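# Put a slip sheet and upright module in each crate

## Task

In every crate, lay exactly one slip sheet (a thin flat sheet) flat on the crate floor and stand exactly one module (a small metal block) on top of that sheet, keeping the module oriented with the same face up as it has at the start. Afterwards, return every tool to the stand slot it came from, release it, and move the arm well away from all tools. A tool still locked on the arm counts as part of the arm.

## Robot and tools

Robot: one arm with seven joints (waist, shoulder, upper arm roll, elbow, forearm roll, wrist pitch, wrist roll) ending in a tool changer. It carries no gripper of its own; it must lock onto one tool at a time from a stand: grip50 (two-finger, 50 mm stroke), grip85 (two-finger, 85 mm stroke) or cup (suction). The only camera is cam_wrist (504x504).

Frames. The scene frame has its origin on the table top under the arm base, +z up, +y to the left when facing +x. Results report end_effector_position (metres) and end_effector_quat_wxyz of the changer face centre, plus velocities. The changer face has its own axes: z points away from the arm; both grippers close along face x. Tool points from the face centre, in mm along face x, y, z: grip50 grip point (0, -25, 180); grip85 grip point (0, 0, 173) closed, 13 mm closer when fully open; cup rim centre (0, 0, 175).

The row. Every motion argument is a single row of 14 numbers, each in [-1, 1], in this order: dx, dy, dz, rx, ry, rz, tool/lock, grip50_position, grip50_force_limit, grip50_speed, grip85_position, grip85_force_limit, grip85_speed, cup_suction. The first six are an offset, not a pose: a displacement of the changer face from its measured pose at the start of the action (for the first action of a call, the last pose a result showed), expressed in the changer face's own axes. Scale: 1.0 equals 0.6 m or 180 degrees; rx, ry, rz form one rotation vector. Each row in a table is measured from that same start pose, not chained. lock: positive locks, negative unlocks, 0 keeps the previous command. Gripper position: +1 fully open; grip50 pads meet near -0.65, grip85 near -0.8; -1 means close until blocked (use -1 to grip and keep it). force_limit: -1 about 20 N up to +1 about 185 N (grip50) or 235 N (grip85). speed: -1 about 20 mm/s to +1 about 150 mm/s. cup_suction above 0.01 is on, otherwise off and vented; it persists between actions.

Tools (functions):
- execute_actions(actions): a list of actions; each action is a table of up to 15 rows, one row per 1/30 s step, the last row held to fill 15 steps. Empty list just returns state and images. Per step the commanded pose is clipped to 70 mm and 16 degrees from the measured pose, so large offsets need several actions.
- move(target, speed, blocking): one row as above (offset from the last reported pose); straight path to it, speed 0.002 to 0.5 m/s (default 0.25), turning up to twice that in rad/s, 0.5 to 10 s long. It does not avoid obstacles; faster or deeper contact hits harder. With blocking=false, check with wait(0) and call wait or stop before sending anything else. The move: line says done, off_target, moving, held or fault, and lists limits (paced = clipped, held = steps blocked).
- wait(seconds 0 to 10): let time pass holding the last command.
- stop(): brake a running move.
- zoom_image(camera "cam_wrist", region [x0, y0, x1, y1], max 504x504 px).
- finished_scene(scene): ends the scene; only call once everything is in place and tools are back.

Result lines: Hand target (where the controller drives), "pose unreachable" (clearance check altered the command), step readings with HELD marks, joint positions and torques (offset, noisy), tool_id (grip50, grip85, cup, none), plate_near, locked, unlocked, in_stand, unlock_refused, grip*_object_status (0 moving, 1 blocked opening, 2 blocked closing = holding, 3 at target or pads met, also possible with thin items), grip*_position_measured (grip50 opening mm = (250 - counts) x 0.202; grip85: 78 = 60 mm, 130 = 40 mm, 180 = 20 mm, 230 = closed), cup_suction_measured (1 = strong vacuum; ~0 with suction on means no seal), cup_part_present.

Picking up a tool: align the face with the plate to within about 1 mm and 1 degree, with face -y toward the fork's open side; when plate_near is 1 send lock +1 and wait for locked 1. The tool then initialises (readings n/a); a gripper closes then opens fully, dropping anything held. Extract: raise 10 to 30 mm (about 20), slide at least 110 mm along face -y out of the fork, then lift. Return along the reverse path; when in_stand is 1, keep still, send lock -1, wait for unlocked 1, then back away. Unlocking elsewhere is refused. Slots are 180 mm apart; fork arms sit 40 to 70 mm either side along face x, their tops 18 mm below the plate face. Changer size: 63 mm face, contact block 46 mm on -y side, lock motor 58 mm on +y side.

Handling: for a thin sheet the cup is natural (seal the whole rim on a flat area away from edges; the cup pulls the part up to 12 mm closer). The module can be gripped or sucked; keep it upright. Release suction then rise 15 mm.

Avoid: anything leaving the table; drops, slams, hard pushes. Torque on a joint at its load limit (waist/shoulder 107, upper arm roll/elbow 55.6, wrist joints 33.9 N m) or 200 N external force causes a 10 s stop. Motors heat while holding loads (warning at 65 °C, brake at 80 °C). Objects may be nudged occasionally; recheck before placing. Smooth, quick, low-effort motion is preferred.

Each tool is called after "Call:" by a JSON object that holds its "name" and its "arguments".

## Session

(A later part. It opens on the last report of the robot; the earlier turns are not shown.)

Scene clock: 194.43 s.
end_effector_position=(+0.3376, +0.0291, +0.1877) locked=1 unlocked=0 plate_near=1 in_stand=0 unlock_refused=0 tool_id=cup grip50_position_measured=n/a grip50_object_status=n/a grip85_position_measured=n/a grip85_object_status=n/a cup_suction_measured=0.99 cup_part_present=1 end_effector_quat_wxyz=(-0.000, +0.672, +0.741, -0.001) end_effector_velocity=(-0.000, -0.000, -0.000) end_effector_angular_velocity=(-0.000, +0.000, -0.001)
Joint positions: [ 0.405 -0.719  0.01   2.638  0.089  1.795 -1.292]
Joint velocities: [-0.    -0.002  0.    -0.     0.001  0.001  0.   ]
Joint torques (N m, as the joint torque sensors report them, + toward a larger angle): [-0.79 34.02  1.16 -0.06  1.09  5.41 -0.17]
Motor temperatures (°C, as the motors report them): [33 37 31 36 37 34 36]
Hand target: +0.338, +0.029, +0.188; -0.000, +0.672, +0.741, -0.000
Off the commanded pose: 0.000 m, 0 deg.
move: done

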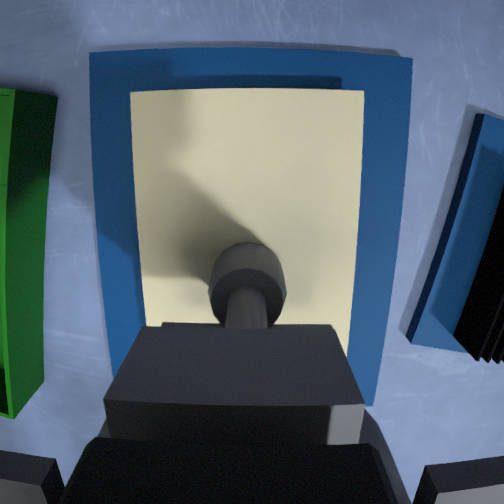

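Lift, moving outward slightly.

Call:
{"name": "move", "arguments": {"target": [0,0.06,-0.075,0,0,0,0,1,0,0,1,0,0,1], "speed": 0.1}}

Scene clock: 196.33 s.
end_effector_position=(+0.3733, +0.0325, +0.2327) locked=1 unlocked=0 plate_near=1 in_stand=0 unlock_refused=0 tool_id=cup grip50_position_measured=n/a grip50_object_status=n/a grip85_position_measured=n/a grip85_object_status=n/a cup_suction_measured=0.99 cup_part_present=1 end_effector_quat_wxyz=(+0.000, +0.672, +0.741, -0.001) end_effector_velocity=(+0.001, +0.000, +0.001) end_effector_angular_velocity=(+0.000, +0.001, -0.001)
Joint positions: [ 0.393 -0.513 -0.029  2.596  0.041  1.546 -1.291]
Joint velocities: [-0.001  0.004  0.    -0.003  0.    -0.007 -0.   ]
Joint torques (N m, as the joint torque sensors report them, + toward a larger angle): [-0.78 36.04  0.18 -7.58 -0.58  4.15  0.01]
Motor temperatures (°C, as the motors report them): [33 36 31 36 37 34 36]
Hand target: +0.374, +0.033, +0.233; +0.000, +0.672, +0.741, -0.001
Off the commanded pose: 0.000 m, 0 deg.
move: done

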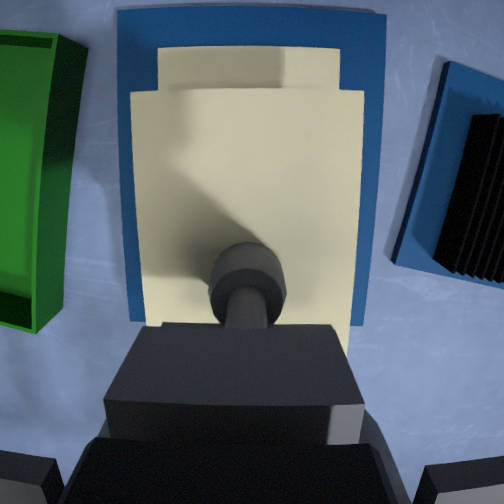

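Call:
{"name": "move", "arguments": {"target": [-0.319,-0.057,-0.02,0,0,0.07,0,1,0,0,1,0,0,1], "speed": 0.2}}

Call:
{"name": "zoom_image", "arguments": {"camera": "cam_wrist", "region": [80,40,420,200]}}

Scene clock: 200.97 s.
end_effector_position=(+0.3580, -0.1618, +0.2454) locked=1 unlocked=0 plate_near=1 in_stand=0 unlock_refused=0 tool_id=cup grip50_position_measured=n/a grip50_object_status=n/a grip85_position_measured=n/a grip85_object_status=n/a cup_suction_measured=0.99 cup_part_present=1 end_effector_quat_wxyz=(+0.001, +0.749, +0.662, -0.001) end_effector_velocity=(+0.000, -0.001, +0.000) end_effector_angular_velocity=(+0.001, -0.000, -0.001)
Joint positions: [-0.142 -0.467 -0.027  2.555  0.036  1.466 -1.6  ]
Joint velocities: [-0.006  0.     0.003 -0.002 -0.001 -0.001 -0.001]
Joint torques (N m, as the joint torque sensors report them, + toward a larger angle): [ -1.16  34.4    0.43 -10.39  -0.3    4.37  -0.43]
Motor temperatures (°C, as the motors report them): [33 36 31 36 37 34 36]
Hand target: +0.358, -0.162, +0.245; +0.001, +0.749, +0.663, -0.001
Off the commanded pose: 0.001 m, 0 deg.
move: done

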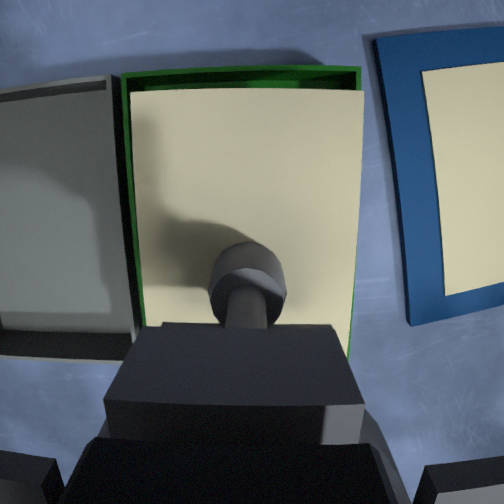

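Region (80, 40, 420, 200) of cam_wrist's 504x504 image, scaled by 1.482, with more detail than that image has; it fills the top 237 rows of this view, and the rest is white.

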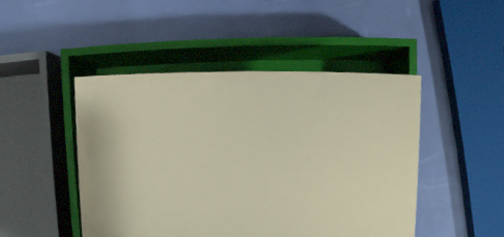

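Call:
{"name": "move", "arguments": {"target": [-0.002,-0.008,0.048,0,0,-0.009,0,1,0,0,1,0,0,1], "speed": 0.08}}

Scene clock: 203.90 s.
end_effector_position=(+0.3529, -0.1625, +0.2166) locked=1 unlocked=0 plate_near=1 in_stand=0 unlock_refused=0 tool_id=cup grip50_position_measured=n/a grip50_object_status=n/a grip85_position_measured=n/a grip85_object_status=n/a cup_suction_measured=0.99 cup_part_present=1 end_effector_quat_wxyz=(+0.001, +0.740, +0.673, -0.001) end_effector_velocity=(+0.000, -0.000, -0.001) end_effector_angular_velocity=(-0.000, -0.001, +0.001)
Joint positions: [-0.157 -0.58  -0.015  2.548  0.037  1.571 -1.631]
Joint velocities: [-0.    -0.003  0.    -0.    -0.001  0.004 -0.001]
Joint torques (N m, as the joint torque sensors report them, + toward a larger angle): [-1.37 35.62  0.55 -7.23 -0.36  5.68 -0.31]
Motor temperatures (°C, as the motors report them): [33 36 31 36 37 34 36]
Hand target: +0.353, -0.163, +0.216; +0.001, +0.740, +0.673, -0.001
Off the commanded pose: 0.000 m, 0 deg.
move: done

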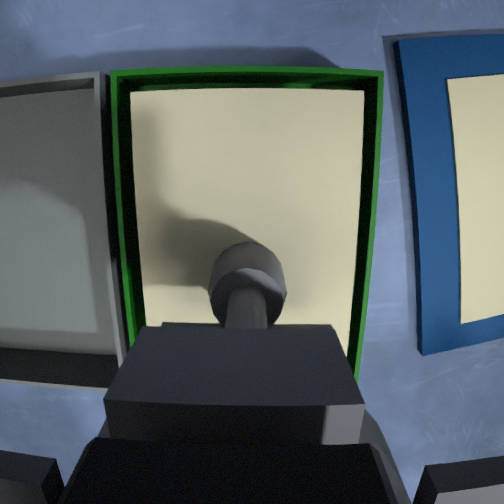

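Call:
{"name": "move", "arguments": {"target": [0,0,0.064,0,0,0,0,1,0,0,1,0,0,1], "speed": 0.06}}

Call:
{"name": "execute_actions", "arguments": {"actions": [[[0,0,0,0,0,0,0,1,0,0,1,0,0,0]],[[0,0,0,0,0,0,0,1,0,0,1,0,0,0]]]}}

Call:
{"name": "move", "arguments": {"target": [0,0.02,-0.105,0,0,0,0,1,0,0,1,0,0,0], "speed": 0.15}}

Scene clock: 206.93 s.
end_effector_position=(+0.3527, -0.1626, +0.1782) locked=1 unlocked=0 plate_near=1 in_stand=0 unlock_refused=0 tool_id=cup grip50_position_measured=n/a grip50_object_status=n/a grip85_position_measured=n/a grip85_object_status=n/a cup_suction_measured=0.99 cup_part_present=1 end_effector_quat_wxyz=(+0.000, +0.740, +0.673, -0.001) end_effector_velocity=(+0.000, -0.000, -0.001) end_effector_angular_velocity=(-0.001, -0.002, -0.001)
Joint positions: [-0.165 -0.729 -0.005  2.511  0.043  1.683 -1.636]
Joint velocities: [-0.    -0.003 -0.    -0.001  0.     0.004  0.   ]
Joint torques (N m, as the joint torque sensors report them, + toward a larger angle): [-1.06 36.58  0.87 -3.56  0.8   5.27 -0.16]
Motor temperatures (°C, as the motors report them): [33 36 31 36 37 34 36]
Hand target: +0.353, -0.163, +0.178; +0.001, +0.740, +0.673, -0.001
Off the commanded pose: 0.000 m, 0 deg.
move: done

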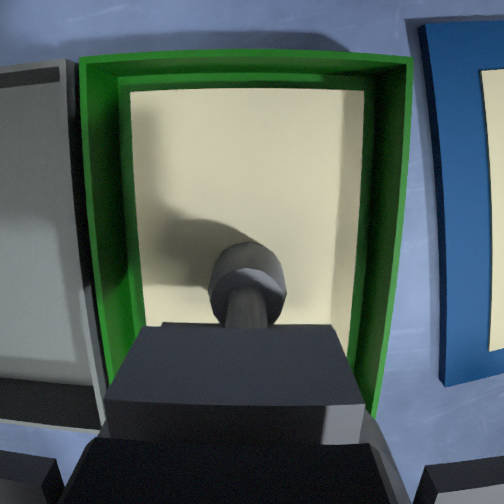

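Scene clock: 207.93 s.
end_effector_position=(+0.3527, -0.1626, +0.1782) locked=1 unlocked=0 plate_near=1 in_stand=0 unlock_refused=0 tool_id=cup grip50_position_measured=n/a grip50_object_status=n/a grip85_position_measured=n/a grip85_object_status=n/a cup_suction_measured=0.00 cup_part_present=0 end_effector_quat_wxyz=(+0.001, +0.740, +0.673, -0.001) end_effector_velocity=(-0.000, -0.000, -0.000) end_effector_angular_velocity=(-0.000, +0.001, -0.000)
Joint positions: [-0.165 -0.729 -0.005  2.511  0.043  1.683 -1.636]
Joint velocities: [ 0.    -0.    -0.    -0.     0.    -0.001 -0.   ]
Joint torques (N m, as the joint torque sensors report them, + toward a larger angle): [-0.04 38.61  0.27 -2.56  0.7   4.91  0.41]
Motor temperatures (°C, as the motors report them): [33 36 31 36 37 34 36]
Hand target: +0.353, -0.163, +0.178; +0.001, +0.740, +0.673, -0.001
Off the commanded pose: 0.000 m, 0 deg.
Step readings (end_effector_position; steps 1 to 15: 1st action; 16 to 30: 2nd action):
0: (+0.3527, -0.1626, +0.1782)
1: (+0.3527, -0.1626, +0.1781)
2: (+0.3527, -0.1626, +0.1781)
4: (+0.3527, -0.1626, +0.1781)
8: (+0.3527, -0.1626, +0.1782)
15: (+0.3527, -0.1626, +0.1782)
16: (+0.3527, -0.1626, +0.1782)
17: (+0.3527, -0.1626, +0.1782)
19: (+0.3527, -0.1626, +0.1782)
23: (+0.3527, -0.1626, +0.1782)
30: end_effector_position above

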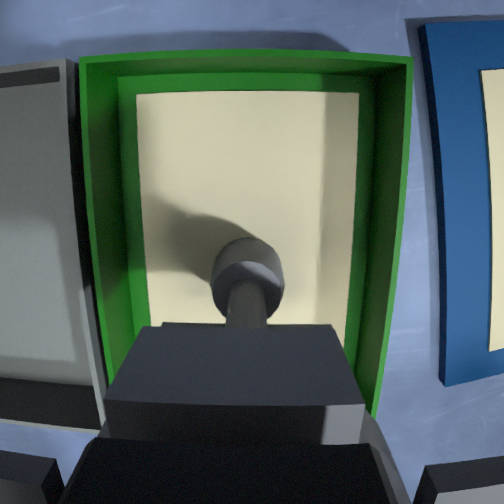

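Scene clock: 208.77 s.
end_effector_position=(+0.3647, -0.1636, +0.2411) locked=1 unlocked=0 plate_near=1 in_stand=0 unlock_refused=0 tool_id=cup grip50_position_measured=n/a grip50_object_status=n/a grip85_position_measured=n/a grip85_object_status=n/a cup_suction_measured=0.00 cup_part_present=0 end_effector_quat_wxyz=(+0.001, +0.740, +0.673, -0.001) end_effector_velocity=(-0.001, +0.000, +0.001) end_effector_angular_velocity=(+0.001, +0.004, -0.001)
Joint positions: [-0.153 -0.487 -0.022  2.536  0.021  1.466 -1.619]
Joint velocities: [-0.     0.005  0.     0.     0.001 -0.008  0.   ]
Joint torques (N m, as the joint torque sensors report them, + toward a larger angle): [  0.52  37.1   -0.17 -10.09  -0.63   4.45   0.86]
Motor temperatures (°C, as the motors report them): [33 36 31 36 37 34 36]
Hand target: +0.365, -0.164, +0.241; +0.001, +0.740, +0.673, -0.001
Off the commanded pose: 0.000 m, 0 deg.
move: done

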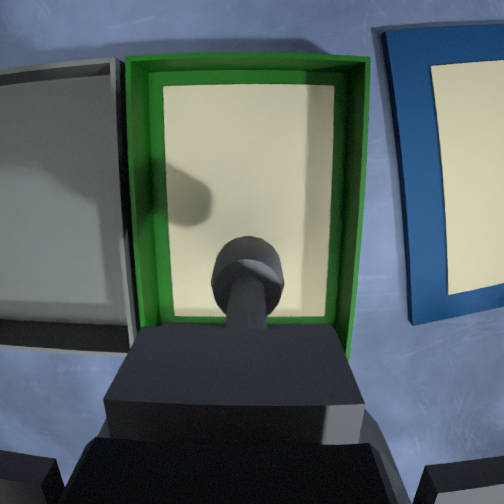

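Call:
{"name": "move", "arguments": {"target": [0.3245,-0.039,0.005,0,0,-0.061,0,1,0,0,1,0,0,0], "speed": 0.3}}

Call:
{"name": "move", "arguments": {"target": [0,-0.037,0.065,0,0,0,0,1,0,0,1,0,0,0], "speed": 0.12}}

Scene clock: 214.13 s.
end_effector_position=(+0.3598, +0.0331, +0.2376) locked=1 unlocked=0 plate_near=1 in_stand=0 unlock_refused=0 tool_id=cup grip50_position_measured=n/a grip50_object_status=n/a grip85_position_measured=n/a grip85_object_status=n/a cup_suction_measured=0.00 cup_part_present=0 end_effector_quat_wxyz=(-0.000, +0.672, +0.741, -0.001) end_effector_velocity=(+0.000, +0.001, -0.000) end_effector_angular_velocity=(-0.003, -0.001, +0.001)
Joint positions: [ 0.41  -0.488 -0.028  2.636  0.038  1.561 -1.27 ]
Joint velocities: [ 0.009 -0.    -0.006  0.    -0.    -0.     0.002]
Joint torques (N m, as the joint torque sensors report them, + toward a larger angle): [ 1.43 31.18 -0.54 -5.4   0.19  5.48  0.67]
Motor temperatures (°C, as the motors report them): [33 36 31 36 37 34 36]
Hand target: +0.360, +0.033, +0.237; -0.000, +0.672, +0.740, -0.001
Off the commanded pose: 0.001 m, 0 deg.
move: done

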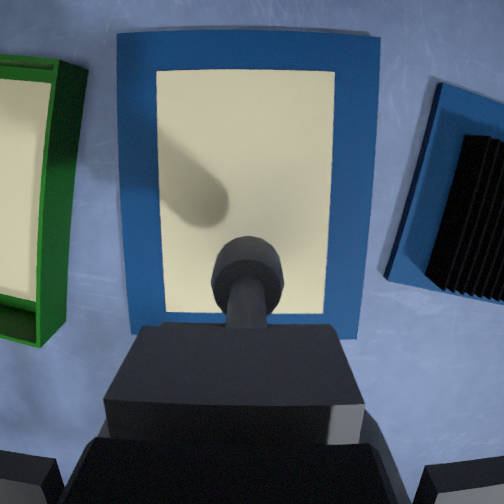

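Scene clock: 214.97 s.
end_effector_position=(+0.3377, +0.0309, +0.1985) locked=1 unlocked=0 plate_near=1 in_stand=0 unlock_refused=0 tool_id=cup grip50_position_measured=n/a grip50_object_status=n/a grip85_position_measured=n/a grip85_object_status=n/a cup_suction_measured=0.00 cup_part_present=0 end_effector_quat_wxyz=(-0.000, +0.672, +0.741, -0.001) end_effector_velocity=(-0.000, -0.000, -0.001) end_effector_angular_velocity=(+0.000, -0.002, -0.001)
Joint positions: [ 0.414 -0.67   0.001  2.654  0.071  1.761 -1.272]
Joint velocities: [ 0.    -0.004 -0.     0.     0.     0.007  0.   ]
Joint torques (N m, as the joint torque sensors report them, + toward a larger angle): [ 0.88 32.46  1.03  0.01  1.37  5.33 -0.01]
Motor temperatures (°C, as the motors report them): [33 36 31 36 37 34 36]
Hand target: +0.338, +0.031, +0.198; -0.000, +0.672, +0.741, -0.001
Off the commanded pose: 0.000 m, 0 deg.
move: done

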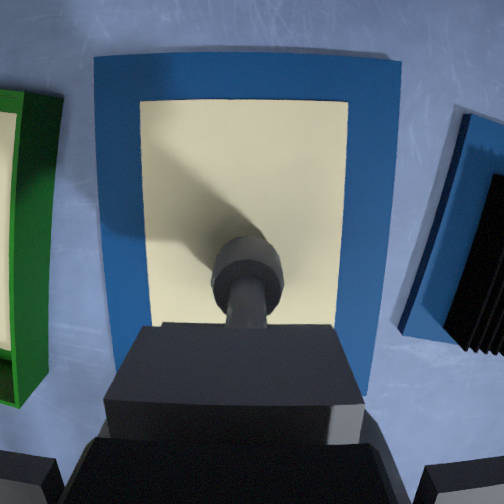

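Call:
{"name": "move", "arguments": {"target": [-0.003,0,0.019,0,0,0,0,1,0,0,1,0,0,1], "speed": 0.02}}

Scene clock: 218.67 s.
end_effector_position=(+0.3377, +0.0290, +0.1872) locked=1 unlocked=0 plate_near=1 in_stand=0 unlock_refused=0 tool_id=cup grip50_position_measured=n/a grip50_object_status=n/a grip85_position_measured=n/a grip85_object_status=n/a cup_suction_measured=0.84 cup_part_present=1 end_effector_quat_wxyz=(-0.000, +0.672, +0.740, -0.001) end_effector_velocity=(+0.000, -0.000, -0.001) end_effector_angular_velocity=(-0.000, -0.001, -0.001)
Joint positions: [ 0.404 -0.72   0.005  2.641  0.071  1.798 -1.278]
Joint velocities: [-0.001 -0.005  0.    -0.002  0.     0.004 -0.   ]
Joint torques (N m, as the joint torque sensors report them, + toward a larger angle): [-0.59 34.37  1.15  0.06  0.88  6.1  -0.57]
Motor temperatures (°C, as the motors report them): [33 36 31 35 37 34 36]
Hand target: +0.338, +0.029, +0.187; -0.000, +0.672, +0.741, -0.001
Off the commanded pose: 0.000 m, 0 deg.
move: done

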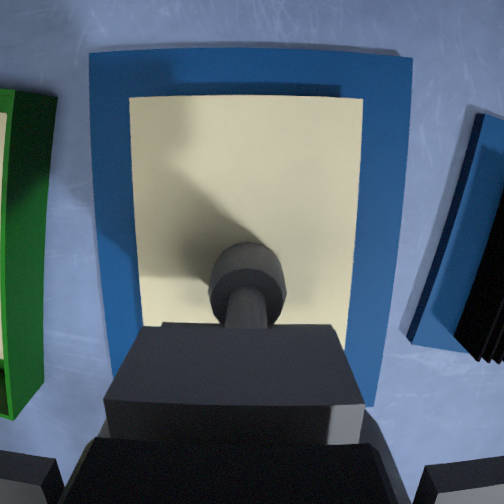

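Call:
{"name": "move", "arguments": {"target": [0,0.052,-0.095,0,0,0,0,1,0,0,1,0,0,1], "speed": 0.12}}

Call:
{"name": "move", "arguments": {"target": [-0.55,-0.113,0,0,0,0.075,0,1,0,0,1,0,0,1]}}

Call:
{"name": "move", "arguments": {"target": [0,0,0.042,0,0,0,0,1,0,0,1,0,0,1], "speed": 0.08}}

Scene clock: 222.63 s.
end_effector_position=(+0.3687, +0.0319, +0.2442) locked=1 unlocked=0 plate_near=1 in_stand=0 unlock_refused=0 tool_id=cup grip50_position_measured=n/a grip50_object_status=n/a grip85_position_measured=n/a grip85_object_status=n/a cup_suction_measured=0.99 cup_part_present=1 end_effector_quat_wxyz=(-0.000, +0.672, +0.740, -0.001) end_effector_velocity=(+0.000, -0.000, +0.000) end_effector_angular_velocity=(-0.001, +0.004, -0.001)
Joint positions: [ 0.395 -0.461 -0.032  2.618  0.024  1.515 -1.273]
Joint velocities: [-0.001  0.004  0.    -0.002 -0.    -0.009  0.   ]
Joint torques (N m, as the joint torque sensors report them, + toward a larger angle): [-0.22 33.62  0.89 -8.58 -0.5   4.42  0.04]
Motor temperatures (°C, as the motors report them): [33 36 31 35 37 34 36]
Hand target: +0.369, +0.032, +0.244; -0.000, +0.672, +0.740, -0.001
Off the commanded pose: 0.000 m, 0 deg.
move: done

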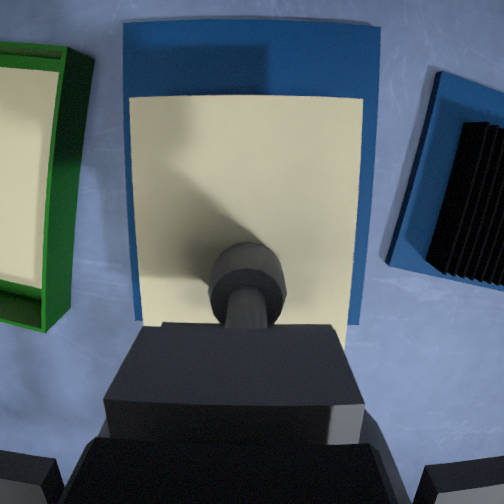

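Scene clock: 224.47 s.
end_effector_position=(+0.3328, -0.3040, +0.2457) locked=1 unlocked=0 plate_near=1 in_stand=0 unlock_refused=0 tool_id=cup grip50_position_measured=n/a grip50_object_status=n/a grip85_position_measured=n/a grip85_object_status=n/a cup_suction_measured=0.99 cup_part_present=1 end_effector_quat_wxyz=(+0.001, +0.755, +0.656, -0.002) end_effector_velocity=(+0.000, -0.001, -0.000) end_effector_angular_velocity=(+0.002, -0.001, -0.000)
Joint positions: [-0.521 -0.513 -0.014  2.392  0.01   1.351 -1.923]
Joint velocities: [-0.007 -0.001  0.005 -0.004  0.    -0.003 -0.002]
Joint torques (N m, as the joint torque sensors report them, + toward a larger angle): [ -1.84  38.67   1.03 -13.61  -0.55   4.15  -0.39]
Motor temperatures (°C, as the motors report them): [33 36 31 35 37 34 36]
Hand target: +0.333, -0.304, +0.246; +0.001, +0.755, +0.656, -0.002
Off the commanded pose: 0.001 m, 0 deg.
move: done

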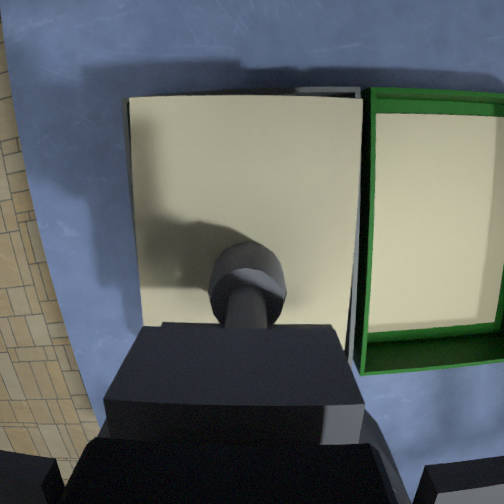

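Scene clock: 225.23 s.
end_effector_position=(+0.3327, -0.3040, +0.2205) locked=1 unlocked=0 plate_near=1 in_stand=0 unlock_refused=0 tool_id=cup grip50_position_measured=n/a grip50_object_status=n/a grip85_position_measured=n/a grip85_object_status=n/a cup_suction_measured=0.99 cup_part_present=1 end_effector_quat_wxyz=(+0.001, +0.755, +0.656, -0.002) end_effector_velocity=(-0.000, -0.000, -0.001) end_effector_angular_velocity=(+0.000, +0.000, -0.001)
Joint positions: [-0.522 -0.595 -0.012  2.38   0.014  1.419 -1.926]
Joint velocities: [-0.001 -0.004  0.    -0.001  0.     0.002  0.   ]
Joint torques (N m, as the joint torque sensors report them, + toward a larger angle): [ -1.2   40.54   0.72 -11.79  -0.53   5.74  -0.29]
Motor temperatures (°C, as the motors report them): [33 36 31 35 37 34 36]
Hand target: +0.333, -0.304, +0.220; +0.001, +0.755, +0.656, -0.002
Off the commanded pose: 0.000 m, 0 deg.
move: done

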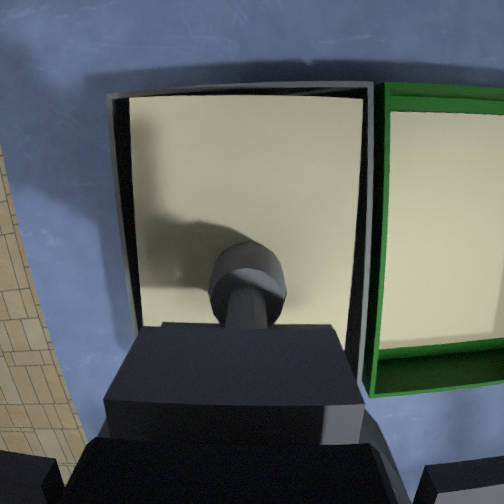

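Rotate −2.5° and shift +y 6 mm.

Call:
{"name": "move", "arguments": {"target": [0.001,0.01,0.004,-0.001,0.0012,-0.014,0,1,0,0,1,0,0,1], "speed": 0.05}}

Scene clock: 227.37 s.
end_effector_position=(+0.3386, -0.3042, +0.2182) locked=1 unlocked=0 plate_near=1 in_stand=0 unlock_refused=0 tool_id=cup grip50_position_measured=n/a grip50_object_status=n/a grip85_position_measured=n/a grip85_object_status=n/a cup_suction_measured=0.99 cup_part_present=1 end_effector_quat_wxyz=(+0.001, +0.741, +0.672, +0.000) end_effector_velocity=(+0.001, -0.000, -0.000) end_effector_angular_velocity=(+0.001, -0.000, +0.005)
Joint positions: [-0.532 -0.605  0.     2.367 -0.     1.419 -1.955]
Joint velocities: [-0.001 -0.001  0.002 -0.002 -0.002 -0.001 -0.004]
Joint torques (N m, as the joint torque sensors report them, + toward a larger angle): [ -1.81  41.49   0.97 -11.88  -1.12   4.23  -0.38]
Motor temperatures (°C, as the motors report them): [33 36 31 35 37 34 36]
Hand target: +0.339, -0.304, +0.218; +0.001, +0.740, +0.672, +0.000
Off the commanded pose: 0.000 m, 0 deg.
move: done

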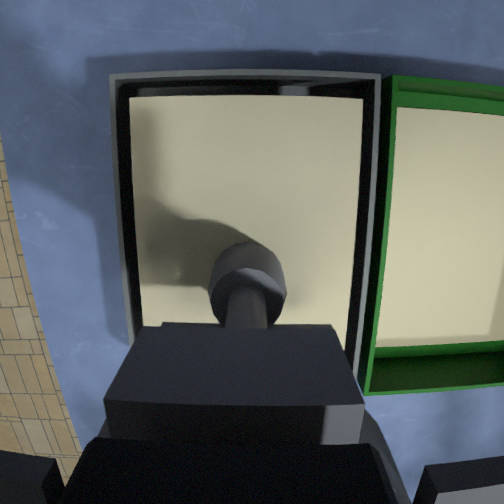

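Call:
{"name": "move", "arguments": {"target": [0,-0.002,0.067,0,0,0,0,1,0,0,1,0,0,1], "speed": 0.06}}

Call:
{"name": "execute_actions", "arguments": {"actions": [[[0,0,0,0,0,0,0,1,0,0,1,0,0,0]],[[0,0,0,0,0,0,0,1,0,0,1,0,0,0]]]}}

Call:
{"name": "move", "arguments": {"target": [0,0.02,-0.11,0,0,0,0,1,0,0,1,0,0,0], "speed": 0.2}}

Scene clock: 230.40 s.
end_effector_position=(+0.3374, -0.3040, +0.1780) locked=1 unlocked=0 plate_near=1 in_stand=0 unlock_refused=0 tool_id=cup grip50_position_measured=n/a grip50_object_status=n/a grip85_position_measured=n/a grip85_object_status=n/a cup_suction_measured=0.99 cup_part_present=1 end_effector_quat_wxyz=(+0.001, +0.741, +0.672, +0.000) end_effector_velocity=(+0.000, -0.000, -0.001) end_effector_angular_velocity=(-0.000, -0.000, +0.000)
Joint positions: [-0.532 -0.734  0.     2.339  0.003  1.519 -1.958]
Joint velocities: [-0.    -0.003 -0.    -0.001 -0.     0.002  0.   ]
Joint torques (N m, as the joint torque sensors report them, + toward a larger angle): [-1.15 43.52  0.1  -8.93 -0.3   5.51 -0.12]
Motor temperatures (°C, as the motors report them): [33 36 31 35 37 34 36]
Hand target: +0.337, -0.304, +0.178; +0.001, +0.741, +0.672, +0.000
Off the commanded pose: 0.000 m, 0 deg.
move: done

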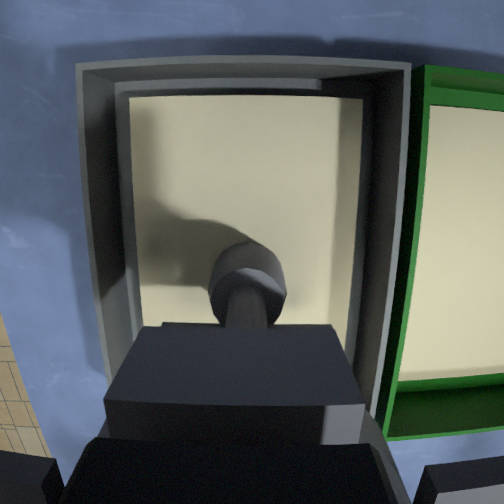

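Scene clock: 231.40 s.
end_effector_position=(+0.3374, -0.3040, +0.1781) locked=1 unlocked=0 plate_near=1 in_stand=0 unlock_refused=0 tool_id=cup grip50_position_measured=n/a grip50_object_status=n/a grip85_position_measured=n/a grip85_object_status=n/a cup_suction_measured=0.00 cup_part_present=0 end_effector_quat_wxyz=(+0.001, +0.741, +0.672, +0.000) end_effector_velocity=(-0.000, +0.000, -0.000) end_effector_angular_velocity=(+0.000, +0.000, -0.000)
Joint positions: [-0.532 -0.734  0.     2.339  0.003  1.519 -1.958]
Joint velocities: [ 0.     0.     0.    -0.     0.    -0.001  0.   ]
Joint torques (N m, as the joint torque sensors report them, + toward a larger angle): [-0.34 43.97  0.41 -7.89 -0.18  4.81  0.32]
Motor temperatures (°C, as the motors report them): [33 36 31 35 37 34 36]
Hand target: +0.337, -0.304, +0.178; +0.001, +0.741, +0.672, +0.000
Off the commanded pose: 0.000 m, 0 deg.
Step readings (end_effector_position; steps 1 to 15: 1st action; 16 to 30: 2nd action):
0: (+0.3374, -0.3040, +0.1780)
1: (+0.3374, -0.3040, +0.1780)
2: (+0.3374, -0.3040, +0.1780)
4: (+0.3374, -0.3040, +0.1780)
8: (+0.3374, -0.3040, +0.1780)
15: (+0.3374, -0.3040, +0.1780)
16: (+0.3374, -0.3040, +0.1780)
17: (+0.3374, -0.3040, +0.1780)
19: (+0.3374, -0.3040, +0.1781)
23: (+0.3374, -0.3040, +0.1781)
30: end_effector_position above

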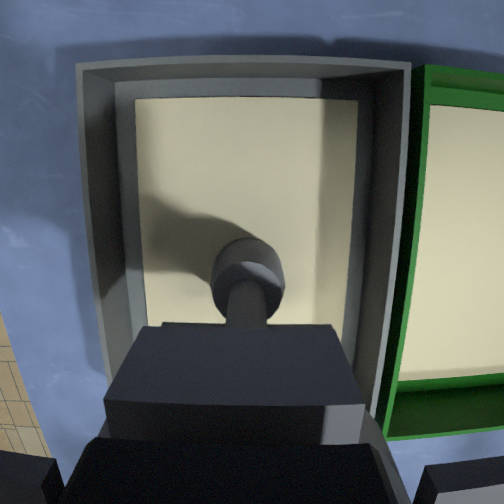

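Scene clock: 232.23 s.
end_effector_position=(+0.3492, -0.3051, +0.2440) locked=1 unlocked=0 plate_near=1 in_stand=0 unlock_refused=0 tool_id=cup grip50_position_measured=n/a grip50_object_status=n/a grip85_position_measured=n/a grip85_object_status=n/a cup_suction_measured=0.00 cup_part_present=0 end_effector_quat_wxyz=(+0.001, +0.740, +0.672, +0.000) end_effector_velocity=(+0.000, +0.000, +0.001) end_effector_angular_velocity=(+0.001, +0.001, +0.000)
Joint positions: [-0.527 -0.53   0.003  2.355 -0.008  1.332 -1.94 ]
Joint velocities: [ 0.     0.003  0.    -0.     0.    -0.005 -0.   ]
Joint torques (N m, as the joint torque sensors report them, + toward a larger angle): [ -0.85  43.2    1.13 -14.2   -0.77   4.13   0.87]
Motor temperatures (°C, as the motors report them): [33 36 31 35 37 34 36]
Hand target: +0.349, -0.305, +0.244; +0.001, +0.741, +0.672, +0.000
Off the commanded pose: 0.000 m, 0 deg.
move: done

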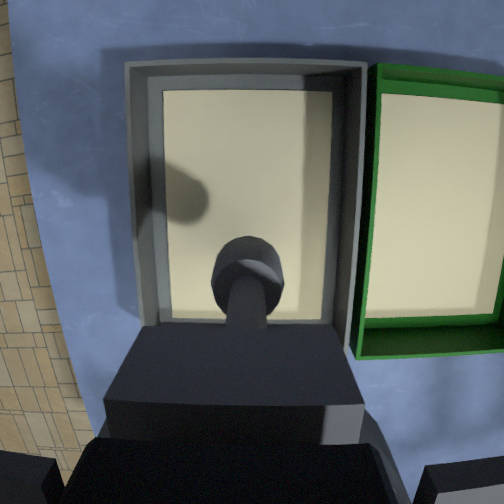

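Call:
{"name": "move", "arguments": {"target": [0.5565,0.216,-0.2325,0,0,-0.05,0,1,0,0,1,0,0,0], "speed": 0.4}}

Scene clock: 235.70 s.
end_effector_position=(+0.5100, +0.0151, +0.3839) locked=1 unlocked=0 plate_near=1 in_stand=0 unlock_refused=0 tool_id=cup grip50_position_measured=n/a grip50_object_status=n/a grip85_position_measured=n/a grip85_object_status=n/a cup_suction_measured=0.00 cup_part_present=0 end_effector_quat_wxyz=(+0.001, +0.685, +0.728, +0.001) end_effector_velocity=(+0.001, +0.001, +0.001) end_effector_angular_velocity=(-0.001, +0.001, -0.001)
Joint positions: [ 0.011 -0.26   0.199  2.171 -0.096  0.867 -1.305]
Joint velocities: [ 0.002 -0.002 -0.    -0.005 -0.    -0.005  0.002]
Joint torques (N m, as the joint torque sensors report them, + toward a larger angle): [  1.29  39.65   2.11 -27.25  -3.46   4.01   0.94]
Motor temperatures (°C, as the motors report them): [33 36 31 35 37 34 36]
Hand target: +0.510, +0.015, +0.384; +0.001, +0.685, +0.728, +0.001
Off the commanded pose: 0.001 m, 0 deg.
move: done

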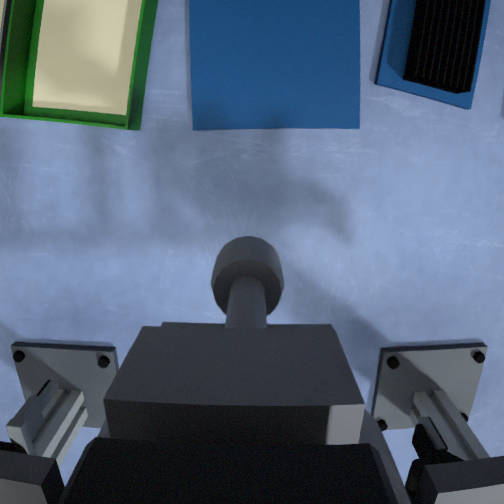

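Call:
{"name": "move", "arguments": {"target": [-0.0019,0.2248,0,0,0,0,0,1,0,0,1,0,0,0], "speed": 0.12}}

Scene clock: 238.80 s.
end_effector_position=(+0.6445, +0.0220, +0.3843) locked=1 unlocked=0 plate_near=1 in_stand=0 unlock_refused=0 tool_id=cup grip50_position_measured=n/a grip50_object_status=n/a grip85_position_measured=n/a grip85_object_status=n/a cup_suction_measured=0.00 cup_part_present=0 end_effector_quat_wxyz=(+0.001, +0.686, +0.728, +0.001) end_effector_velocity=(+0.001, +0.000, +0.000) end_effector_angular_velocity=(+0.001, -0.001, +0.001)
Joint positions: [ 0.032 -0.521  0.154  1.756 -0.114  0.712 -1.341]
Joint velocities: [ 0.    -0.002  0.    -0.004  0.    -0.001 -0.001]
Joint torques (N m, as the joint torque sensors report them, + toward a larger angle): [  0.88  54.7    3.84 -29.6   -4.1    4.21  -0.6 ]
Motor temperatures (°C, as the motors report them): [33 36 31 35 37 34 36]
Hand target: +0.645, +0.022, +0.384; +0.001, +0.685, +0.728, +0.001
Off the commanded pose: 0.000 m, 0 deg.
move: done

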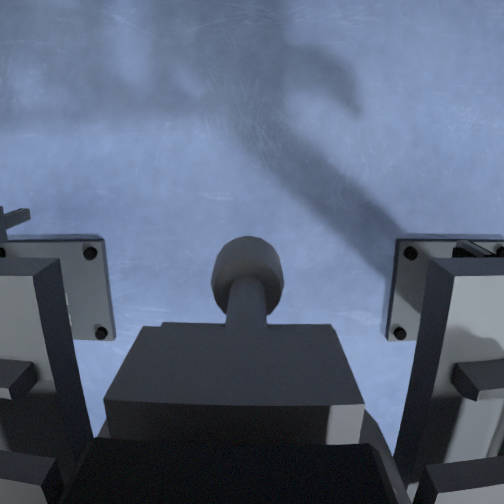

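Call:
{"name": "move", "arguments": {"target": [0,0.0003,0.034,0,0,0,0,1,0,0,1,0,0,0], "speed": 0.025}}

Call:
{"name": "execute_actions", "arguments": {"actions": [[[0,0,0,0,0,0,-1,1,0,0,1,0,0,0]],[[0,0,0,0,0,0,-1,1,0,0,1,0,0,0]],[[0,0,0,0,0,0,-1,1,0,0,1,0,0,0]]]}}

Scene clock: 242.40 s.
end_effector_position=(+0.6447, +0.0220, +0.3641) locked=1 unlocked=0 plate_near=1 in_stand=1 unlock_refused=0 tool_id=cup grip50_position_measured=n/a grip50_object_status=n/a grip85_position_measured=n/a grip85_object_status=n/a cup_suction_measured=0.00 cup_part_present=0 end_effector_quat_wxyz=(+0.001, +0.686, +0.728, +0.001) end_effector_velocity=(+0.000, +0.000, -0.001) end_effector_angular_velocity=(-0.000, -0.001, +0.000)
Joint positions: [ 0.036 -0.552  0.147  1.769 -0.119  0.757 -1.338]
Joint velocities: [ 0.001 -0.001 -0.001  0.001 -0.001  0.003  0.   ]
Joint torques (N m, as the joint torque sensors report them, + toward a larger angle): [  1.21  55.55   3.18 -27.04  -4.12   5.2    1.03]
Motor temperatures (°C, as the motors report them): [33 36 31 36 37 34 36]
Hand target: +0.645, +0.022, +0.364; +0.001, +0.686, +0.728, +0.001
Off the commanded pose: 0.000 m, 0 deg.
move: done

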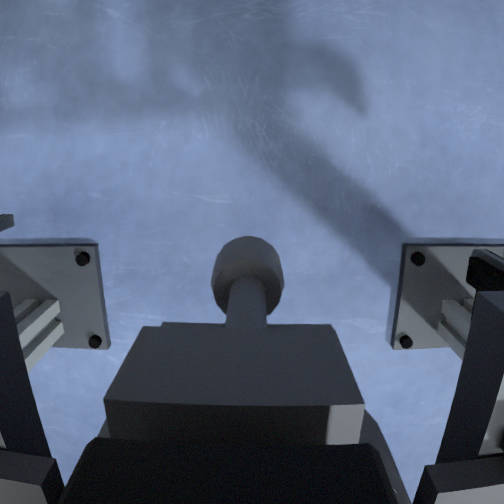

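Scene clock: 243.90 s.
end_effector_position=(+0.6446, +0.0220, +0.3638) locked=0 unlocked=1 plate_near=1 in_stand=1 unlock_refused=0 tool_id=none grip50_position_measured=n/a grip50_object_status=n/a grip85_position_measured=n/a grip85_object_status=n/a cup_suction_measured=n/a cup_part_present=n/a end_effector_quat_wxyz=(+0.000, +0.686, +0.728, +0.001) end_effector_velocity=(+0.000, +0.000, +0.000) end_effector_angular_velocity=(+0.000, -0.001, -0.000)
Joint positions: [ 0.036 -0.552  0.147  1.769 -0.119  0.757 -1.338]
Joint velocities: [ 0.    -0.     0.    -0.    -0.     0.001  0.001]
Joint torques (N m, as the joint torque sensors report them, + toward a larger angle): [  0.25  51.67   3.71 -24.91  -3.01   4.     0.2 ]
Motor temperatures (°C, as the motors report them): [33 37 31 36 37 34 36]
Hand target: +0.645, +0.022, +0.364; +0.000, +0.686, +0.728, +0.001
Off the commanded pose: 0.000 m, 0 deg.
Step readings (end_effector_position; steps 1 to 15: 1st action; 16 to 30: 2nd action; 31 to 45: 3rd action):
0: (+0.6447, +0.0220, +0.3641)
1: (+0.6446, +0.0220, +0.3639)
2: (+0.6446, +0.0220, +0.3638)
4: (+0.6446, +0.0220, +0.3638)
8: (+0.6446, +0.0220, +0.3638)
15: (+0.6446, +0.0220, +0.3638)
16: (+0.6446, +0.0220, +0.3638)
17: (+0.6446, +0.0220, +0.3638)
19: (+0.6446, +0.0220, +0.3638)
23: (+0.6446, +0.0220, +0.3638)
30: (+0.6446, +0.0220, +0.3638)
31: (+0.6446, +0.0220, +0.3638)
32: (+0.6446, +0.0220, +0.3638)
34: (+0.6446, +0.0220, +0.3638)
38: (+0.6446, +0.0220, +0.3638)
45: end_effector_position above

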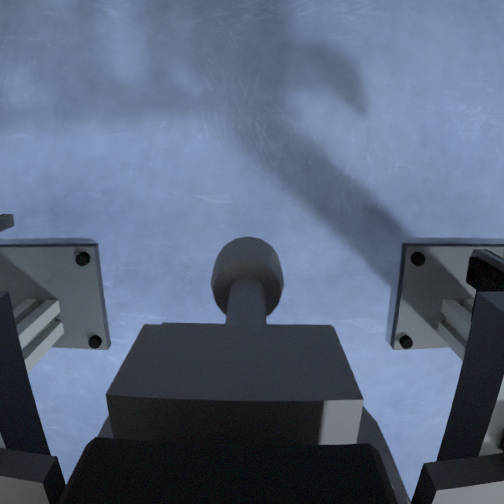

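Call:
{"name": "move", "arguments": {"target": [0,0,-0.04,0,0,0,0,1,0,0,1,0,0,0], "speed": 0.1}}

Call:
{"name": "move", "arguments": {"target": [0.3005,-0.0046,0,0,0,0,0,1,0,0,1,0,0,0]}}

Scene clock: 246.43 s.
end_effector_position=(+0.6445, +0.0220, +0.3876) locked=0 unlocked=1 plate_near=0 in_stand=0 unlock_refused=0 tool_id=none grip50_position_measured=n/a grip50_object_status=n/a grip85_position_measured=n/a grip85_object_status=n/a cup_suction_measured=n/a cup_part_present=n/a end_effector_quat_wxyz=(+0.001, +0.686, +0.728, +0.001) end_effector_velocity=(+0.000, -0.000, +0.001) end_effector_angular_velocity=(-0.000, +0.001, +0.000)
Joint positions: [ 0.032 -0.516  0.154  1.753 -0.113  0.704 -1.342]
Joint velocities: [-0.001  0.001  0.001 -0.001 -0.    -0.004 -0.   ]
Joint torques (N m, as the joint torque sensors report them, + toward a larger angle): [ -0.49  51.94   3.98 -26.46  -2.54   3.25  -0.47]
Motor temperatures (°C, as the motors report them): [33 37 31 36 37 34 36]
Hand target: +0.645, +0.022, +0.388; +0.000, +0.686, +0.728, +0.001
Off the commanded pose: 0.000 m, 0 deg.
move: done

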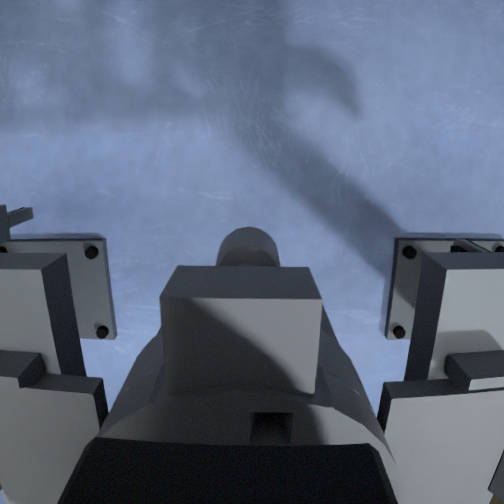

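Scene clock: 247.60 s.
end_effector_position=(+0.6309, +0.2018, +0.3878) locked=0 unlocked=1 plate_near=0 in_stand=0 unlock_refused=0 tool_id=none grip50_position_measured=n/a grip50_object_status=n/a grip85_position_measured=n/a grip85_object_status=n/a cup_suction_measured=n/a cup_part_present=n/a end_effector_quat_wxyz=(+0.000, +0.686, +0.728, +0.001) end_effector_velocity=(+0.000, +0.001, -0.000) end_effector_angular_velocity=(-0.000, +0.000, -0.001)
Joint positions: [ 0.266 -0.564  0.203  1.688 -0.155  0.677 -1.045]
Joint velocities: [ 0.003 -0.001 -0.001 -0.002  0.    -0.001  0.002]
Joint torques (N m, as the joint torque sensors report them, + toward a larger angle): [  0.94  51.87   4.22 -26.7   -3.75   3.23   0.93]
Motor temperatures (°C, as the motors report them): [33 37 31 36 37 34 36]
Hand target: +0.631, +0.202, +0.388; +0.000, +0.686, +0.728, +0.001
Off the commanded pose: 0.000 m, 0 deg.
move: done

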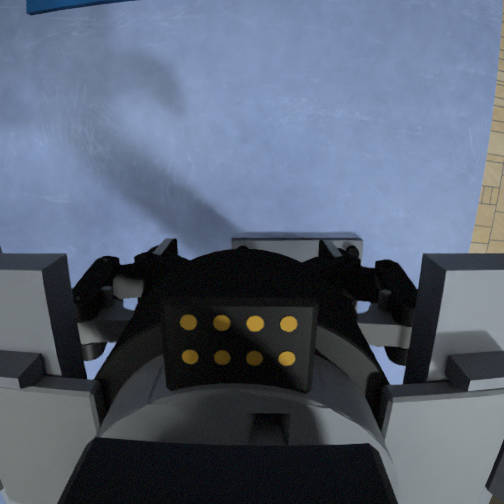

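Call:
{"name": "move", "arguments": {"target": [0,0.0008,0.018,0,0,0,0,1,0,0,1,0,0,0], "speed": 0.05}}

Call:
{"name": "move", "arguments": {"target": [0,0,0.0235,0,0,0,0,1,0,0,1,0,0,0], "speed": 0.015}}

Scene clock: 252.53 s.
end_effector_position=(+0.6314, +0.2018, +0.3773) locked=0 unlocked=1 plate_near=0 in_stand=0 unlock_refused=0 tool_id=none grip50_position_measured=n/a grip50_object_status=n/a grip85_position_measured=n/a grip85_object_status=n/a cup_suction_measured=n/a cup_part_present=n/a end_effector_quat_wxyz=(+0.000, +0.686, +0.728, +0.001) end_effector_velocity=(+0.000, +0.000, -0.001) end_effector_angular_velocity=(-0.001, -0.001, +0.001)
Joint positions: [ 0.268 -0.579  0.199  1.694 -0.158  0.699 -1.044]
Joint velocities: [ 0.001 -0.001 -0.001  0.    -0.001  0.002  0.   ]
Joint torques (N m, as the joint torque sensors report them, + toward a larger angle): [  1.08  52.02   3.88 -24.65  -3.71   4.4    0.87]
Motor temperatures (°C, as the motors report them): [33 37 31 36 37 34 36]
Hand target: +0.631, +0.202, +0.377; +0.000, +0.686, +0.728, +0.001
Off the commanded pose: 0.000 m, 0 deg.
move: done

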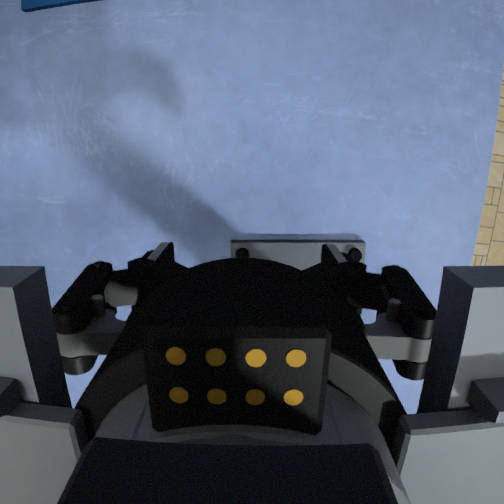

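Scene clock: 253.70 s.
end_effector_position=(+0.6315, +0.2018, +0.3636) locked=0 unlocked=1 plate_near=1 in_stand=1 unlock_refused=0 tool_id=none grip50_position_measured=n/a grip50_object_status=n/a grip85_position_measured=n/a grip85_object_status=n/a cup_suction_measured=n/a cup_part_present=n/a end_effector_quat_wxyz=(+0.000, +0.686, +0.728, +0.001) end_effector_velocity=(+0.000, -0.000, -0.000) end_effector_angular_velocity=(-0.000, -0.001, +0.000)
Joint positions: [ 0.272 -0.599  0.193  1.703 -0.162  0.729 -1.042]
Joint velocities: [ 0.001 -0.    -0.002  0.    -0.     0.002 -0.   ]
Joint torques (N m, as the joint torque sensors report them, + toward a larger angle): [  2.08  50.64   4.41 -24.32  -3.68   4.69   0.97]
Motor temperatures (°C, as the motors report them): [33 37 31 36 37 34 36]
Hand target: +0.631, +0.202, +0.363; +0.000, +0.686, +0.728, +0.001
Off the commanded pose: 0.000 m, 0 deg.
move: done

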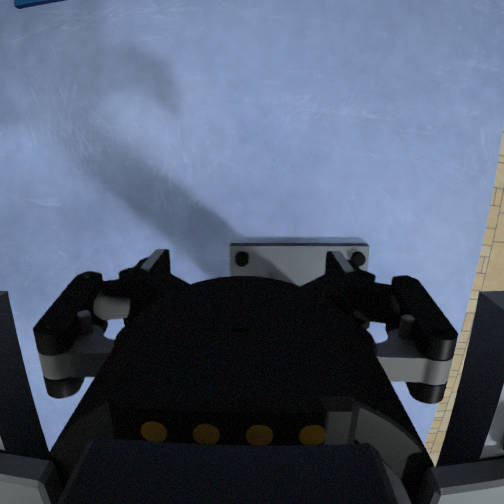

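Call:
{"name": "execute_actions", "arguments": {"actions": [[[0,0,0,0,0,0,1,1,0,0,1,0,0,0]],[[0,0,0,0,0,0,1,1,0,0,1,0,0,0]],[[0,0,0,0,0,0,1,1,0,0,1,0,0,0]]]}}

Call:
{"name": "move", "arguments": {"target": [0,0,-0.033,0,0,0,0,1,0,0,1,0,0,0], "speed": 0.06}}

Call:
{"name": "move", "arguments": {"target": [0,-0.22,0,0,0,0,0,1,0,0,1,0,0,0], "speed": 0.2}}

Call:
{"name": "move", "arguments": {"target": [0.266,-0.281,0.195,0,0,0.019,0,1,0,0,1,0,0,0], "speed": 0.35}}

Scene clock: 260.07 s.
end_effector_position=(+0.6316, +0.2018, +0.3638) locked=1 unlocked=0 plate_near=1 in_stand=1 unlock_refused=0 tool_id=grip85 grip50_position_measured=n/a grip50_object_status=n/a grip85_position_measured=n/a grip85_object_status=n/a cup_suction_measured=n/a cup_part_present=n/a end_effector_quat_wxyz=(+0.000, +0.686, +0.728, +0.002) end_effector_velocity=(+0.000, -0.000, -0.000) end_effector_angular_velocity=(-0.000, -0.000, -0.000)
Joint positions: [ 0.272 -0.599  0.193  1.703 -0.162  0.729 -1.042]
Joint velocities: [-0.    -0.    -0.     0.    -0.001  0.     0.   ]
Joint torques (N m, as the joint torque sensors report them, + toward a larger angle): [  0.68  61.98   5.42 -30.78  -4.09   5.41   0.12]
Motor temperatures (°C, as the motors report them): [33 37 31 37 37 34 36]
Hand target: +0.632, +0.202, +0.364; +0.000, +0.686, +0.728, +0.002
Off the commanded pose: 0.000 m, 0 deg.
Step readings (end_effector_position; steps 1 to 15: 1st action; 16 to 30: 2nd action; 31 to 45: 3rd action):
0: (+0.6315, +0.2018, +0.3635)
1: (+0.6315, +0.2018, +0.3635)
2: (+0.6315, +0.2018, +0.3635)
4: (+0.6315, +0.2018, +0.3635)
8: (+0.6315, +0.2018, +0.3636)
15: (+0.6315, +0.2018, +0.3636)
16: (+0.6315, +0.2018, +0.3636)
17: (+0.6315, +0.2018, +0.3636)
19: (+0.6315, +0.2018, +0.3636)
23: (+0.6315, +0.2018, +0.3636)
30: (+0.6316, +0.2018, +0.3638)
31: (+0.6316, +0.2018, +0.3638)
32: (+0.6316, +0.2018, +0.3638)
34: (+0.6316, +0.2018, +0.3638)
38: (+0.6316, +0.2018, +0.3638)
45: end_effector_position above

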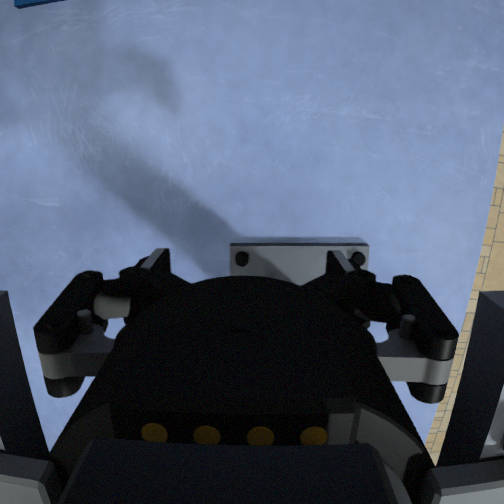

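Scene clock: 260.80 s.
end_effector_position=(+0.6315, +0.2017, +0.3833) locked=1 unlocked=0 plate_near=1 in_stand=0 unlock_refused=0 tool_id=grip85 grip50_position_measured=n/a grip50_object_status=n/a grip85_position_measured=n/a grip85_object_status=n/a cup_suction_measured=n/a cup_part_present=n/a end_effector_quat_wxyz=(+0.000, +0.686, +0.728, +0.002) end_effector_velocity=(-0.000, +0.000, +0.001) end_effector_angular_velocity=(-0.001, +0.001, +0.001)
Joint positions: [ 0.268 -0.571  0.2    1.69  -0.156  0.687 -1.045]
Joint velocities: [-0.001  0.001  0.002 -0.001 -0.001 -0.004  0.   ]
Joint torques (N m, as the joint torque sensors report them, + toward a larger angle): [  0.27  63.62   5.93 -32.5   -3.58   4.41  -0.57]
Motor temperatures (°C, as the motors report them): [33 37 31 37 37 34 36]
Hand target: +0.632, +0.202, +0.384; +0.000, +0.686, +0.728, +0.002
Off the commanded pose: 0.000 m, 0 deg.
move: done

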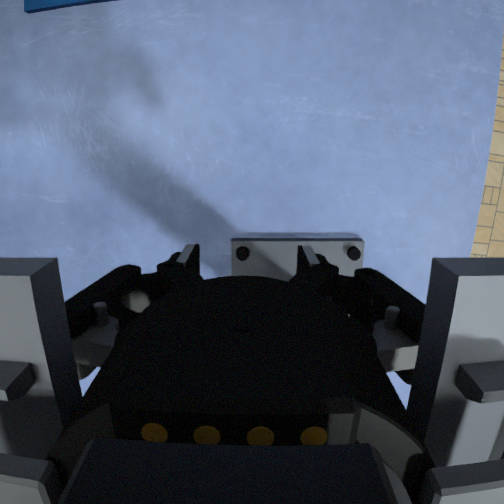

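Scene clock: 261.90 s.
end_effector_position=(+0.5001, +0.1938, +0.3829) locked=1 unlocked=0 plate_near=1 in_stand=0 unlock_refused=0 tool_id=grip85 grip50_position_measured=n/a grip50_object_status=n/a grip85_position_measured=n/a grip85_object_status=n/a cup_suction_measured=n/a cup_part_present=n/a end_effector_quat_wxyz=(+0.000, +0.685, +0.728, +0.001) end_effector_velocity=(-0.002, -0.000, -0.000) end_effector_angular_velocity=(-0.000, +0.000, -0.000)
Joint positions: [ 0.285 -0.33   0.26   2.089 -0.147  0.844 -0.94 ]
Joint velocities: [ 0.     0.003  0.001  0.006 -0.     0.002  0.002]
Joint torques (N m, as the joint torque sensors report them, + toward a larger angle): [  0.77  48.92   4.35 -27.38  -3.14   6.35   1.01]
Motor temperatures (°C, as the motors report them): [33 37 31 37 37 34 36]
Hand target: +0.500, +0.194, +0.383; +0.000, +0.686, +0.728, +0.002
Off the commanded pose: 0.000 m, 0 deg.
move: done

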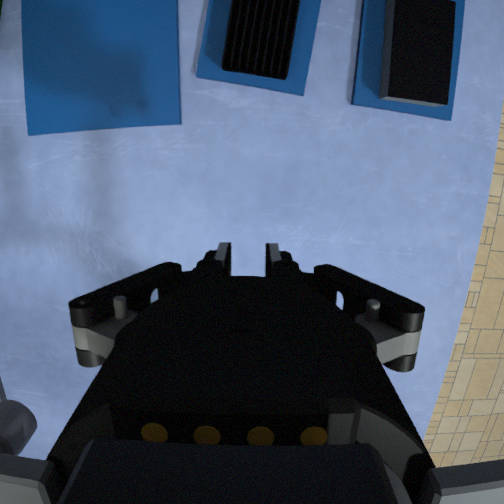

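Scene clock: 263.27 s.
end_effector_position=(+0.3223, +0.3436, +0.2659) locked=1 unlocked=0 plate_near=1 in_stand=0 unlock_refused=0 tool_id=grip85 grip50_position_measured=n/a grip50_object_status=n/a grip85_position_measured=3 grip85_object_status=3 cup_suction_measured=n/a cup_part_present=n/a end_effector_quat_wxyz=(-0.000, +0.707, +0.707, +0.002) end_effector_velocity=(-0.000, +0.000, -0.000) end_effector_angular_velocity=(+0.000, -0.002, -0.001)
Joint positions: [ 0.729 -0.507  0.208  2.35  -0.391  1.261 -0.236]
Joint velocities: [ 0.005 -0.    -0.005  0.001 -0.002  0.003  0.003]
Joint torques (N m, as the joint torque sensors report them, + toward a larger angle): [  1.69  43.07   5.12 -16.87  -2.21   5.78   1.37]
Motor temperatures (°C, as the motors report them): [33 37 31 37 37 34 36]
Hand target: +0.322, +0.344, +0.266; -0.000, +0.707, +0.707, +0.002
Off the commanded pose: 0.001 m, 0 deg.
move: done

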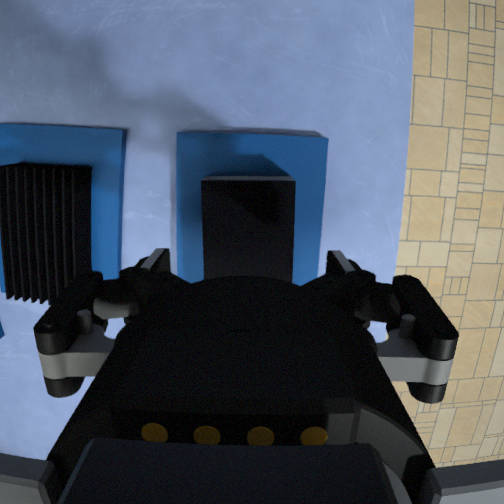

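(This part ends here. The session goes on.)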